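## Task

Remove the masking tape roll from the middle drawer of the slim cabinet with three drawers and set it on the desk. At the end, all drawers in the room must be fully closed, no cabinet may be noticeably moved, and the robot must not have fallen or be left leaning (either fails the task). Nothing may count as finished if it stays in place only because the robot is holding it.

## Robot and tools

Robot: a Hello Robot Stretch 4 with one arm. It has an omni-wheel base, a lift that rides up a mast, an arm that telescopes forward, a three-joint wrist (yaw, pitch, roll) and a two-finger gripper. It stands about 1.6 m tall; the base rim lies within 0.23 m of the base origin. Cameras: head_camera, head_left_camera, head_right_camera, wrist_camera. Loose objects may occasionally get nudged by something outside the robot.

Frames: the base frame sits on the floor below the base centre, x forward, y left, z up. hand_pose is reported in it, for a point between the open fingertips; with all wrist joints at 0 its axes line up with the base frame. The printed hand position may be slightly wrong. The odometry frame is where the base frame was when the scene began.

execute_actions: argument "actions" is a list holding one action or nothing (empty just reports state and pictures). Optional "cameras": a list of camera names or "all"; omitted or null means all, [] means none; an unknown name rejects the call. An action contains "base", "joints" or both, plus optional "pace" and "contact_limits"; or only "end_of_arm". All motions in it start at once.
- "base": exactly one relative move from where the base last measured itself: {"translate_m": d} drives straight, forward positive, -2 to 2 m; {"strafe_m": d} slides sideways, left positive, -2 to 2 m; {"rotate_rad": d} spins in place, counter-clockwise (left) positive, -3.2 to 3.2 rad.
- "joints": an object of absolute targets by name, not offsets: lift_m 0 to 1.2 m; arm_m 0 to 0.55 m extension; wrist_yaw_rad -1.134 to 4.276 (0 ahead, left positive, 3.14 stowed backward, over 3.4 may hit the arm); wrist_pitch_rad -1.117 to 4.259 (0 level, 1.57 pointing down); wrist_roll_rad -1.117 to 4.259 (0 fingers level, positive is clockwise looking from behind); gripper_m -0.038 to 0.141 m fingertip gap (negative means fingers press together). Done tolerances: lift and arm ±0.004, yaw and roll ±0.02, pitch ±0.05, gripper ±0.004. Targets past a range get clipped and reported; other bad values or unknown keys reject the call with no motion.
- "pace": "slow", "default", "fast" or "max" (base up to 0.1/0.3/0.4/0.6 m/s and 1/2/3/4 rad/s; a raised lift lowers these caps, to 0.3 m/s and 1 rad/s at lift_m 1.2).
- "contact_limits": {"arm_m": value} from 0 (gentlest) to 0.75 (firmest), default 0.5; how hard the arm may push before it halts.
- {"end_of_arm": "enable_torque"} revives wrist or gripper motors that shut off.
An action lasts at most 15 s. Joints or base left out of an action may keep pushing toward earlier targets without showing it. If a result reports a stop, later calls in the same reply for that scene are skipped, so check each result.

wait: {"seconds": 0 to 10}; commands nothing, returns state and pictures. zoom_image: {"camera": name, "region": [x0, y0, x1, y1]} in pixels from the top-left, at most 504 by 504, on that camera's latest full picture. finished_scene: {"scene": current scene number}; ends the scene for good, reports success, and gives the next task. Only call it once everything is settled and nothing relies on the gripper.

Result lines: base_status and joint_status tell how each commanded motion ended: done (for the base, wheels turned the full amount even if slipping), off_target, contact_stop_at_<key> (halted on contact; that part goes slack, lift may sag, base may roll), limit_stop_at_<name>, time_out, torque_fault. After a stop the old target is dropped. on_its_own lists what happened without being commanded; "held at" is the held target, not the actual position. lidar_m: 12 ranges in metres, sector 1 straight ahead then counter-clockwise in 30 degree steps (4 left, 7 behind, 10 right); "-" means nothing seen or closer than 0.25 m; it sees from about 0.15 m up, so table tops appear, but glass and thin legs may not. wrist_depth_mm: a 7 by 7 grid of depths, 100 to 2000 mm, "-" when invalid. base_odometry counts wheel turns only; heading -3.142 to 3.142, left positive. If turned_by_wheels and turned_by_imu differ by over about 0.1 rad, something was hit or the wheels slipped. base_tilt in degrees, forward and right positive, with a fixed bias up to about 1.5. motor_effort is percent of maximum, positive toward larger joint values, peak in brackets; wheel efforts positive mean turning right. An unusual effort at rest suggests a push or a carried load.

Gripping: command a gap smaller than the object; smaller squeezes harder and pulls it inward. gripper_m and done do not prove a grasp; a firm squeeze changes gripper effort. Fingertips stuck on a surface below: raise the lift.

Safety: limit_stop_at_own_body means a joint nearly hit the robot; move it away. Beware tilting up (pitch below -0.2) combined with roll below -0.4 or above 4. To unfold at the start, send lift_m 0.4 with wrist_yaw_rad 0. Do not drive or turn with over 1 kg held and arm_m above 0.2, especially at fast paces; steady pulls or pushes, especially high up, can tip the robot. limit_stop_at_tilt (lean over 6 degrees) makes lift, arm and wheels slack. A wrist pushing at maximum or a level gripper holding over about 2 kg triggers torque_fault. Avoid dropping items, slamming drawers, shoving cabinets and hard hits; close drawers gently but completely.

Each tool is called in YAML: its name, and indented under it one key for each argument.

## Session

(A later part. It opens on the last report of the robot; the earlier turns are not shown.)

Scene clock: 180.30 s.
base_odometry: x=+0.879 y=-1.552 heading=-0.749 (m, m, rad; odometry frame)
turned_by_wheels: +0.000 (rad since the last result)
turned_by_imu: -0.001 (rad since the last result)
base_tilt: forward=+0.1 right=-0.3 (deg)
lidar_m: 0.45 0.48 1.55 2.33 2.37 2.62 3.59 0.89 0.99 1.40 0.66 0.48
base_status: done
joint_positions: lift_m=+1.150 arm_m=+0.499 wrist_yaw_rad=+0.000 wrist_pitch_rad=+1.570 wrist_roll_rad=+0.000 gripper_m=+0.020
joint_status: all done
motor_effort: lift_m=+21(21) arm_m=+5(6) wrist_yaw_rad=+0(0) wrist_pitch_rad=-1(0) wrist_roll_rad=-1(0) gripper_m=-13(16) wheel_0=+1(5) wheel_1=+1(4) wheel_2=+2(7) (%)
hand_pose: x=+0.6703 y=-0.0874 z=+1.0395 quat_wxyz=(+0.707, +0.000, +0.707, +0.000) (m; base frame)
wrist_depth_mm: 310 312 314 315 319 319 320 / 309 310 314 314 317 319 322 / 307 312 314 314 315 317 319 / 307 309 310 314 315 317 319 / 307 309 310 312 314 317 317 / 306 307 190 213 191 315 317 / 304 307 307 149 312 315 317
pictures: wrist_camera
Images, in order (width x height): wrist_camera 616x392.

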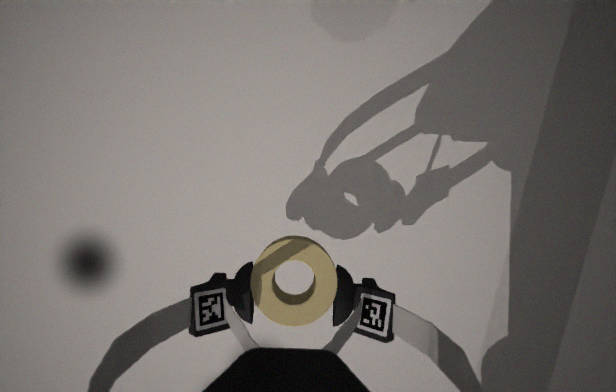

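execute_actions:
  actions:
    - {"joints":{"lift_m":1.079},"pace":"slow"}
  cameras: []

execute_actions:
  actions:
    - {"joints":{"gripper_m":0.09}}
  cameras: []

execute_actions:
  actions:
    - {"joints":{"lift_m":1.15}}
  cameras: ["wrist_camera"]

Scene clock: 188.20 s.
base_odometry: x=+0.879 y=-1.552 heading=-0.749 (m, m, rad; odometry frame)
turned_by_wheels: +0.000 (rad since the last result)
turned_by_imu: -0.001 (rad since the last result)
base_tilt: forward=+0.1 right=-0.3 (deg)
lidar_m: 0.44 0.48 1.56 2.33 2.36 2.63 3.61 0.89 0.98 1.40 0.65 0.47
base_status: not commanded
joint_positions: lift_m=+1.079 arm_m=+0.499 wrist_yaw_rad=+0.000 wrist_pitch_rad=+1.570 wrist_roll_rad=+0.000 gripper_m=+0.020
joint_status: all done
motor_effort: lift_m=+16(23) arm_m=+5(5) wrist_yaw_rad=-1(0) wrist_pitch_rad=+0(1) wrist_roll_rad=-1(2) gripper_m=-16(15) wheel_0=+1(1) wheel_1=+1(1) wheel_2=+1(1) (%)
hand_pose: x=+0.6703 y=-0.0874 z=+0.9689 quat_wxyz=(+0.707, +0.000, +0.707, +0.000) (m; base frame)
wrist_depth_mm: 240 241 242 244 246 247 248 / 239 240 241 244 245 246 247 / 237 239 241 242 244 245 247 / 238 238 240 242 243 245 246 / 237 238 239 240 242 246 246 / 236 237 190 213 191 244 245 / 236 237 237 149 241 243 243
pictures: none
No camera images: the call's "cameras" was empty. Leave "cameras" out to get every camera's image.

Scene clock: 189.70 s.
base_odometry: x=+0.879 y=-1.552 heading=-0.749 (m, m, rad; odometry frame)
turned_by_wheels: +0.000 (rad since the last result)
turned_by_imu: +0.000 (rad since the last result)
base_tilt: forward=+0.1 right=-0.3 (deg)
lidar_m: 0.46 0.49 1.54 2.35 2.34 2.63 3.57 0.90 1.00 1.41 0.64 0.48
base_status: not commanded
joint_positions: lift_m=+1.079 arm_m=+0.499 wrist_yaw_rad=+0.000 wrist_pitch_rad=+1.571 wrist_roll_rad=+0.000 gripper_m=+0.090
joint_status: all done
motor_effort: lift_m=+16(16) arm_m=+5(5) wrist_yaw_rad=-2(0) wrist_pitch_rad=-2(2) wrist_roll_rad=-1(0) gripper_m=-1(13) wheel_0=+1(1) wheel_1=+1(1) wheel_2=+1(1) (%)
hand_pose: x=+0.6700 y=-0.0874 z=+0.9689 quat_wxyz=(+0.707, +0.000, +0.707, +0.000) (m; base frame)
wrist_depth_mm: 241 243 245 246 249 250 251 / 242 243 244 246 248 249 250 / 241 242 244 245 247 249 250 / 241 243 243 245 246 248 250 / 239 241 242 243 245 247 248 / 238 240 192 218 200 246 248 / 237 239 240 139 245 245 247
pictures: none
No camera images: the call's "cameras" was empty. Leave "cameras" out to get every camera's image.

Scene clock: 190.97 s.
base_odometry: x=+0.879 y=-1.552 heading=-0.749 (m, m, rad; odometry frame)
turned_by_wheels: +0.000 (rad since the last result)
turned_by_imu: +0.000 (rad since the last result)
base_tilt: forward=+0.1 right=-0.3 (deg)
lidar_m: 0.46 0.49 1.56 2.35 2.35 2.64 3.59 0.89 1.00 1.40 0.64 0.48
base_status: not commanded
joint_positions: lift_m=+1.150 arm_m=+0.499 wrist_yaw_rad=+0.000 wrist_pitch_rad=+1.570 wrist_roll_rad=+0.000 gripper_m=+0.090
joint_status: all done
motor_effort: lift_m=+21(17) arm_m=+5(5) wrist_yaw_rad=+0(0) wrist_pitch_rad=-2(2) wrist_roll_rad=+0(2) gripper_m=-2(3) wheel_0=+1(1) wheel_1=+1(1) wheel_2=+1(2) (%)
hand_pose: x=+0.6701 y=-0.0874 z=+1.0395 quat_wxyz=(+0.707, +0.000, +0.707, +0.000) (m; base frame)
wrist_depth_mm: 309 310 314 315 317 320 322 / 309 312 314 314 317 317 322 / 307 310 310 315 315 317 319 / 307 309 310 312 315 319 319 / 306 307 310 310 314 317 319 / 307 309 213 310 204 317 319 / 306 306 309 138 312 314 315
pictures: wrist_camera
Images, in order (width x height): wrist_camera 616x392.

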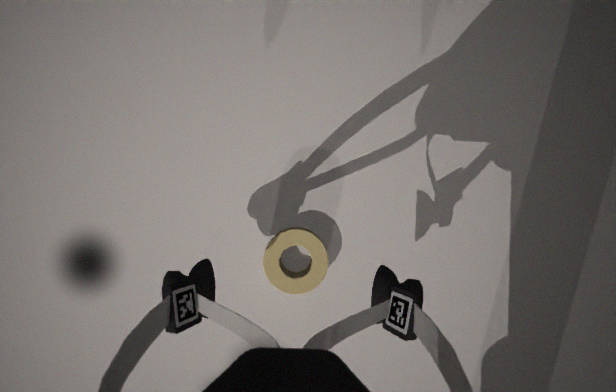

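execute_actions:
  actions:
    - {"base":{"translate_m":-0.8},"joints":{"arm_m":0.0}}
  cameras: []

execute_actions:
  actions:
    - {"base":{"rotate_rad":-1.6},"joints":{"lift_m":0.6,"wrist_pitch_rad":0,"wrist_roll_rad":1.571}}
  cameras: []

execute_actions:
  actions:
    - {"base":{"translate_m":-0.05},"joints":{"lift_m":0.096}}
  cameras: ["head_camera","wrist_camera"]

Scene clock: 206.53 s.
base_odometry: x=+0.294 y=-1.007 heading=-0.749 (m, m, rad; odometry frame)
turned_by_wheels: +0.000 (rad since the last result)
turned_by_imu: -0.001 (rad since the last result)
base_tilt: forward=+0.1 right=-0.3 (deg)
lidar_m: 1.26 1.32 1.98 2.35 1.97 2.83 2.73 1.99 0.55 0.53 1.47 1.30
base_status: done
joint_positions: lift_m=+1.150 arm_m=+0.001 wrist_yaw_rad=+0.000 wrist_pitch_rad=+1.570 wrist_roll_rad=+0.000 gripper_m=+0.090
joint_status: all done
motor_effort: lift_m=+21(21) arm_m=-5(6) wrist_yaw_rad=-1(1) wrist_pitch_rad=-2(3) wrist_roll_rad=-1(2) gripper_m=-1(2) wheel_0=-1(5) wheel_1=+0(3) wheel_2=-1(11) (%)
hand_pose: x=+0.1725 y=-0.0874 z=+1.0396 quat_wxyz=(+0.707, +0.000, +0.707, +0.000) (m; base frame)
wrist_depth_mm: 1281 1281 1281 1308 1308 1308 1336 / 1281 1255 1281 1281 1308 1308 1336 / 1281 1308 1308 1308 1281 1308 1336 / 1255 1281 1281 1281 1308 1281 1308 / 1255 1308 1078 1078 1281 1281 1182 / 1229 1281 213 1060 204 1078 1060 / 1255 1255 1308 138 1281 1025 1042
pictures: none
No camera images: the call's "cameras" was empty. Leave "cameras" out to get every camera's image.

Scene clock: 209.67 s.
base_odometry: x=+0.294 y=-1.007 heading=-2.349 (m, m, rad; odometry frame)
turned_by_wheels: -1.600 (rad since the last result)
turned_by_imu: -1.569 (rad since the last result)
base_tilt: forward=+0.1 right=-0.3 (deg)
lidar_m: 0.54 1.46 1.33 1.26 1.33 2.00 2.35 1.97 2.83 2.65 2.06 0.56
base_status: done
joint_positions: lift_m=+0.600 arm_m=+0.001 wrist_yaw_rad=+0.000 wrist_pitch_rad=+0.003 wrist_roll_rad=+1.570 gripper_m=+0.090
joint_status: all done
motor_effort: lift_m=+17(18) arm_m=-5(5) wrist_yaw_rad=-1(0) wrist_pitch_rad=-8(12) wrist_roll_rad=+2(7) gripper_m=-2(3) wheel_0=+1(3) wheel_1=+0(4) wheel_2=+2(6) (%)
hand_pose: x=+0.4608 y=-0.0874 z=+0.7777 quat_wxyz=(+0.707, +0.707, +0.001, -0.001) (m; base frame)
wrist_depth_mm: 1205 1205 1229 1205 1255 1205 1098 / 1182 1205 1205 1229 1229 1229 1118 / 1182 1205 1229 1205 1205 634 661 / 1205 1182 1205 1229 976 634 634 / 1182 1182 1182 1205 960 634 654 / 1182 1160 213 1229 204 640 654 / 1182 1160 1205 143 1205 640 683
pictures: none
No camera images: the call's "cameras" was empty. Leave "cameras" out to get every camera's image.

Scene clock: 212.63 s.
base_odometry: x=+0.329 y=-0.971 heading=-2.349 (m, m, rad; odometry frame)
turned_by_wheels: +0.000 (rad since the last result)
turned_by_imu: -0.001 (rad since the last result)
base_tilt: forward=+0.1 right=-0.3 (deg)
lidar_m: 0.59 1.51 1.31 1.25 1.32 1.95 2.29 1.93 2.84 2.68 2.12 0.64
base_status: done
joint_positions: lift_m=+0.096 arm_m=+0.001 wrist_yaw_rad=+0.000 wrist_pitch_rad=+0.002 wrist_roll_rad=+1.570 gripper_m=+0.090
joint_status: all done
motor_effort: lift_m=+16(18) arm_m=-5(5) wrist_yaw_rad=-1(0) wrist_pitch_rad=-9(8) wrist_roll_rad=+0(1) gripper_m=-1(3) wheel_0=+1(3) wheel_1=+0(2) wheel_2=+0(7) (%)
hand_pose: x=+0.4608 y=-0.0874 z=+0.2737 quat_wxyz=(+0.707, +0.707, +0.001, -0.001) (m; base frame)
wrist_depth_mm: 1255 1255 1255 1281 1078 549 389 / 1255 1255 1229 394 931 549 389 / 1255 1255 676 392 683 539 387 / 1205 1229 634 394 683 544 384 / 1229 1255 392 392 683 539 384 / 1205 1229 213 392 204 535 382 / 1229 1229 676 143 723 466 379
pictures: head_camera, wrist_camera
Images, in order (width x height): head_camera 420x560, wrist_camera 616x392.

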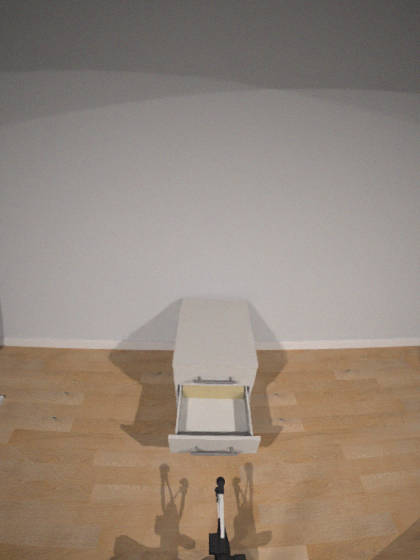

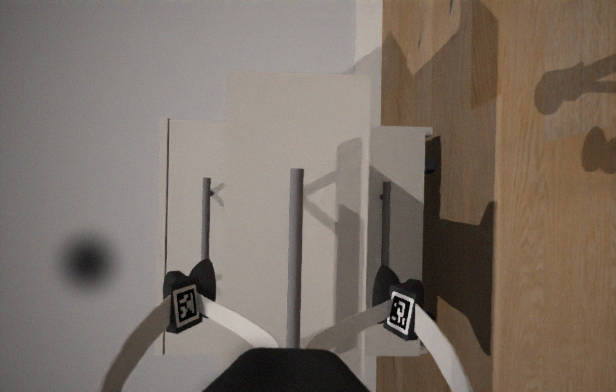

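execute_actions:
  actions:
    - {"joints":{"arm_m":0.144},"contact_limits":{"arm_m":0.15}}
  cameras: []

execute_actions:
  actions:
    - {"joints":{"gripper_m":-0.01}}
  cameras: []

execute_actions:
  actions:
    - {"joints":{"arm_m":0.445},"pace":"slow","contact_limits":{"arm_m":0.2}}
  cameras: ["head_camera","wrist_camera"]

Scene clock: 228.00 s.
base_odometry: x=+0.329 y=-0.971 heading=-2.349 (m, m, rad; odometry frame)
turned_by_wheels: +0.000 (rad since the last result)
turned_by_imu: -0.001 (rad since the last result)
base_tilt: forward=+0.1 right=-0.3 (deg)
lidar_m: 0.59 1.51 1.33 1.26 1.31 1.96 2.30 1.93 2.83 2.67 2.10 0.64
base_status: not commanded
joint_positions: lift_m=+0.096 arm_m=+0.143 wrist_yaw_rad=+0.000 wrist_pitch_rad=+0.002 wrist_roll_rad=+1.571 gripper_m=+0.090
joint_status: all done
motor_effort: lift_m=+16(16) arm_m=+5(6) wrist_yaw_rad=+0(1) wrist_pitch_rad=-6(7) wrist_roll_rad=+1(1) gripper_m=-1(2) wheel_0=+1(1) wheel_1=+0(0) wheel_2=-1(0) (%)
contact_limits: arm_m 0.15
hand_pose: x=+0.6025 y=-0.0874 z=+0.2738 quat_wxyz=(+0.707, +0.707, +0.001, -0.001) (m; base frame)
wrist_depth_mm: 1098 1118 248 250 252 554 392 / 1098 1118 248 250 253 549 387 / 1118 530 248 250 251 539 384 / 1098 530 249 250 253 539 384 / 1060 525 249 251 252 539 384 / 1078 530 213 251 204 530 379 / 1078 530 249 143 253 466 377
pictures: none
No camera images: the call's "cameras" was empty. Leave "cameras" out to get every camera's image.

Scene clock: 229.77 s.
base_odometry: x=+0.329 y=-0.971 heading=-2.349 (m, m, rad; odometry frame)
turned_by_wheels: +0.000 (rad since the last result)
turned_by_imu: +0.000 (rad since the last result)
base_tilt: forward=+0.1 right=-0.4 (deg)
lidar_m: 0.60 1.53 1.31 1.26 1.33 1.95 2.30 1.94 2.82 2.66 2.12 0.60
base_status: not commanded
joint_positions: lift_m=+0.096 arm_m=+0.143 wrist_yaw_rad=+0.000 wrist_pitch_rad=+0.001 wrist_roll_rad=+1.571 gripper_m=-0.010
joint_status: all done
motor_effort: lift_m=+16(16) arm_m=+5(6) wrist_yaw_rad=-2(2) wrist_pitch_rad=-4(7) wrist_roll_rad=+1(1) gripper_m=-14(11) wheel_0=+1(1) wheel_1=+0(0) wheel_2=+0(0) (%)
hand_pose: x=+0.6026 y=-0.0873 z=+0.2741 quat_wxyz=(+0.707, +0.707, +0.000, +0.000) (m; base frame)
wrist_depth_mm: 1118 1098 243 245 245 559 392 / 1118 1118 242 244 246 554 389 / 1118 530 243 245 247 535 389 / 1098 535 243 245 247 539 384 / 1078 525 244 245 247 535 384 / 1098 530 185 204 246 535 382 / 1078 525 244 179 247 504 379
pictures: none
No camera images: the call's "cameras" was empty. Leave "cameras" out to get every camera's image.

Scene clock: 234.10 s.
base_odometry: x=+0.329 y=-0.971 heading=-2.349 (m, m, rad; odometry frame)
turned_by_wheels: +0.000 (rad since the last result)
turned_by_imu: -0.001 (rad since the last result)
base_tilt: forward=+0.1 right=-0.3 (deg)
lidar_m: 0.86 1.49 1.32 1.24 1.32 1.96 2.30 1.92 2.82 2.68 2.12 0.95
base_status: not commanded
joint_positions: lift_m=+0.096 arm_m=+0.444 wrist_yaw_rad=-0.003 wrist_pitch_rad=+0.000 wrist_roll_rad=+1.571 gripper_m=-0.010
joint_status: all done
motor_effort: lift_m=+16(16) arm_m=+8(12) wrist_yaw_rad=+8(17) wrist_pitch_rad=+0(3) wrist_roll_rad=+0(1) gripper_m=-8(15) wheel_0=+3(3) wheel_1=+1(2) wheel_2=-4(6) (%)
contact_limits: arm_m 0.2
hand_pose: x=+0.9027 y=-0.0883 z=+0.2744 quat_wxyz=(+0.707, +0.707, -0.001, -0.001) (m; base frame)
wrist_depth_mm: 228 229 230 231 233 234 236 / 227 229 231 232 233 235 236 / 228 230 230 232 233 235 236 / 228 229 232 232 233 236 236 / 229 230 230 232 233 235 236 / 228 229 183 195 234 235 236 / 228 229 231 135 233 236 221
pictures: head_camera, wrist_camera
Images, in order (width x height): head_camera 420x560, wrist_camera 616x392.

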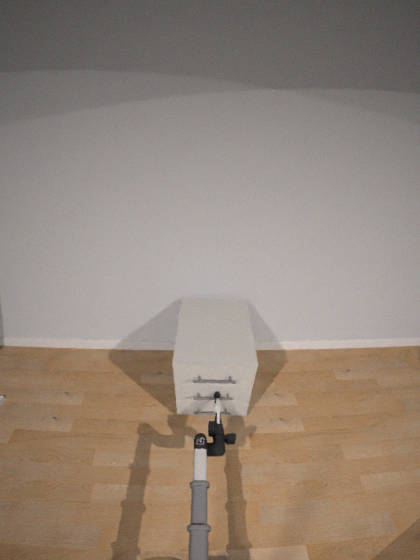

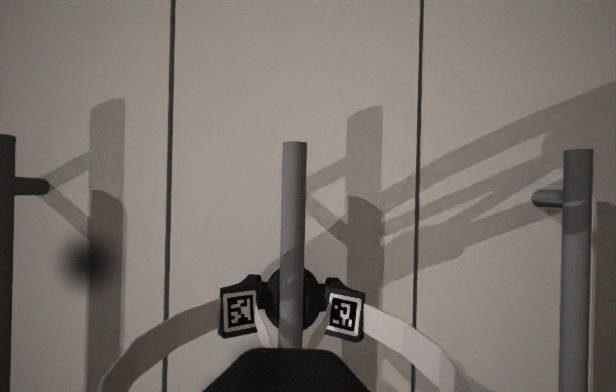

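execute_actions:
  actions:
    - {"joints":{"gripper_m":0.09}}
  cameras: []

execute_actions:
  actions:
    - {"joints":{"arm_m":0.25}}
  cameras: ["wrist_camera"]

execute_actions:
  actions:
    - {"base":{"rotate_rad":2.6},"joints":{"arm_m":0.0}}
  cameras: ["head_camera","head_left_camera"]

Scene clock: 244.60 s.
base_odometry: x=+0.329 y=-0.971 heading=-2.349 (m, m, rad; odometry frame)
turned_by_wheels: +0.000 (rad since the last result)
turned_by_imu: -0.001 (rad since the last result)
base_tilt: forward=+0.1 right=-0.3 (deg)
lidar_m: 0.87 1.51 1.31 1.26 1.34 1.97 2.30 1.93 2.82 2.68 2.11 0.93
base_status: not commanded
joint_positions: lift_m=+0.096 arm_m=+0.444 wrist_yaw_rad=-0.002 wrist_pitch_rad=+0.000 wrist_roll_rad=+1.571 gripper_m=+0.090
joint_status: all done
motor_effort: lift_m=+16(16) arm_m=+8(8) wrist_yaw_rad=+5(14) wrist_pitch_rad=-2(2) wrist_roll_rad=+0(2) gripper_m=+1(6) wheel_0=+4(4) wheel_1=+2(1) wheel_2=-4(4) (%)
hand_pose: x=+0.9028 y=-0.0881 z=+0.2743 quat_wxyz=(+0.707, +0.707, -0.001, -0.001) (m; base frame)
wrist_depth_mm: 231 232 234 235 236 237 240 / 230 233 234 236 236 238 239 / 231 233 234 236 236 238 238 / 230 233 235 235 236 238 214 / 231 232 234 236 237 238 238 / 231 232 187 197 236 238 238 / 231 233 234 144 236 238 239
pictures: none
No camera images: the call's "cameras" was empty. Leave "cameras" out to get every camera's image.

Scene clock: 246.27 s.
base_odometry: x=+0.329 y=-0.971 heading=-2.349 (m, m, rad; odometry frame)
turned_by_wheels: +0.000 (rad since the last result)
turned_by_imu: +0.000 (rad since the last result)
base_tilt: forward=+0.1 right=-0.3 (deg)
lidar_m: 0.86 1.50 1.32 1.27 1.32 1.95 2.30 1.92 2.83 2.68 2.09 0.95
base_status: not commanded
joint_positions: lift_m=+0.096 arm_m=+0.251 wrist_yaw_rad=+0.000 wrist_pitch_rad=+0.002 wrist_roll_rad=+1.571 gripper_m=+0.090
joint_status: all done
motor_effort: lift_m=+16(16) arm_m=-5(6) wrist_yaw_rad=+0(6) wrist_pitch_rad=-6(7) wrist_roll_rad=+2(0) gripper_m=-2(1) wheel_0=+2(3) wheel_1=+1(1) wheel_2=-1(4) (%)
hand_pose: x=+0.7103 y=-0.0874 z=+0.2738 quat_wxyz=(+0.707, +0.707, +0.001, -0.001) (m; base frame)
wrist_depth_mm: 991 991 1008 1008 1008 549 387 / 991 427 424 427 831 477 387 / 991 424 427 430 433 433 387 / 976 427 427 427 430 436 384 / 976 421 427 430 436 436 382 / 960 421 213 430 204 439 377 / 976 424 424 143 433 436 377
pictures: wrist_camera
Images, in order (width x height): wrist_camera 616x392.

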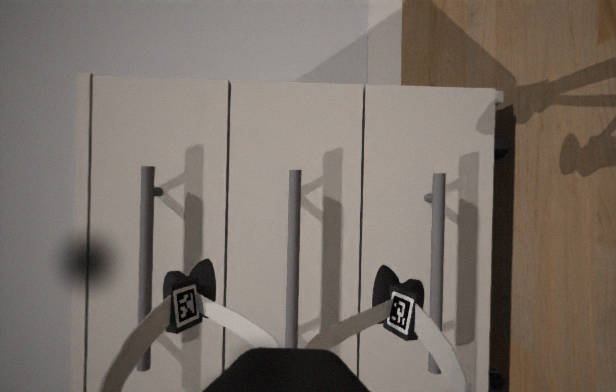

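Scene clock: 248.87 s.
base_odometry: x=+0.329 y=-0.971 heading=+0.251 (m, m, rad; odometry frame)
turned_by_wheels: +2.600 (rad since the last result)
turned_by_imu: +2.549 (rad since the last result)
base_tilt: forward=+0.1 right=-0.3 (deg)
lidar_m: 1.95 2.29 1.93 2.86 2.68 2.20 0.94 0.86 1.51 1.32 1.24 1.30
base_status: done
joint_positions: lift_m=+0.096 arm_m=+0.001 wrist_yaw_rad=+0.000 wrist_pitch_rad=+0.002 wrist_roll_rad=+1.571 gripper_m=+0.090
joint_status: all done
motor_effort: lift_m=+17(17) arm_m=-5(6) wrist_yaw_rad=-1(2) wrist_pitch_rad=-8(7) wrist_roll_rad=+0(2) gripper_m=-2(1) wheel_0=+0(5) wheel_1=+1(6) wheel_2=+2(6) (%)
hand_pose: x=+0.4609 y=-0.0874 z=+0.2737 quat_wxyz=(+0.707, +0.707, +0.001, -0.001) (m; base frame)
wrist_depth_mm: - - - 1983 1098 554 394 / - - 1983 1983 1060 549 389 / - - 1808 1863 1060 549 387 / - - - - 1042 539 387 / - - - - 1008 544 384 / - - 213 - 204 535 384 / - - - 143 991 469 379
pictures: head_camera, head_left_camera
Images, in order (width x height): head_camera 420x560, head_left_camera 420x672.

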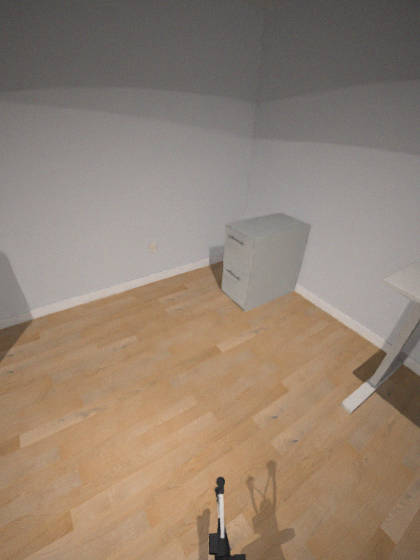

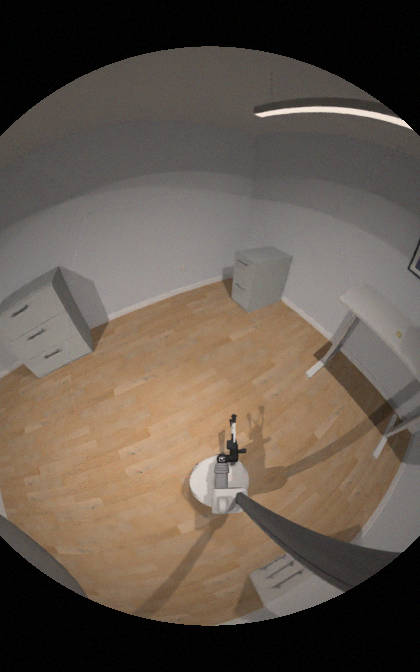

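zoom_image:
  camera: "head_left_camera"
  region: [0, 240, 320, 400]

Region (0, 240, 320, 400) of head_left_camera's 420x672 image, scaled by 1.575, with more detail than that image has.

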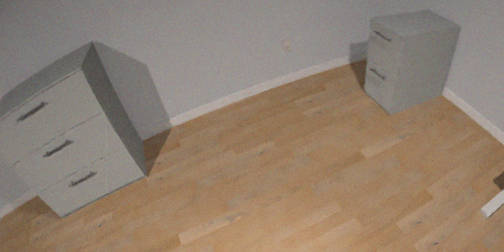

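All shut.

finished_scene:
  scene: 1

The scene is finished: the task was done.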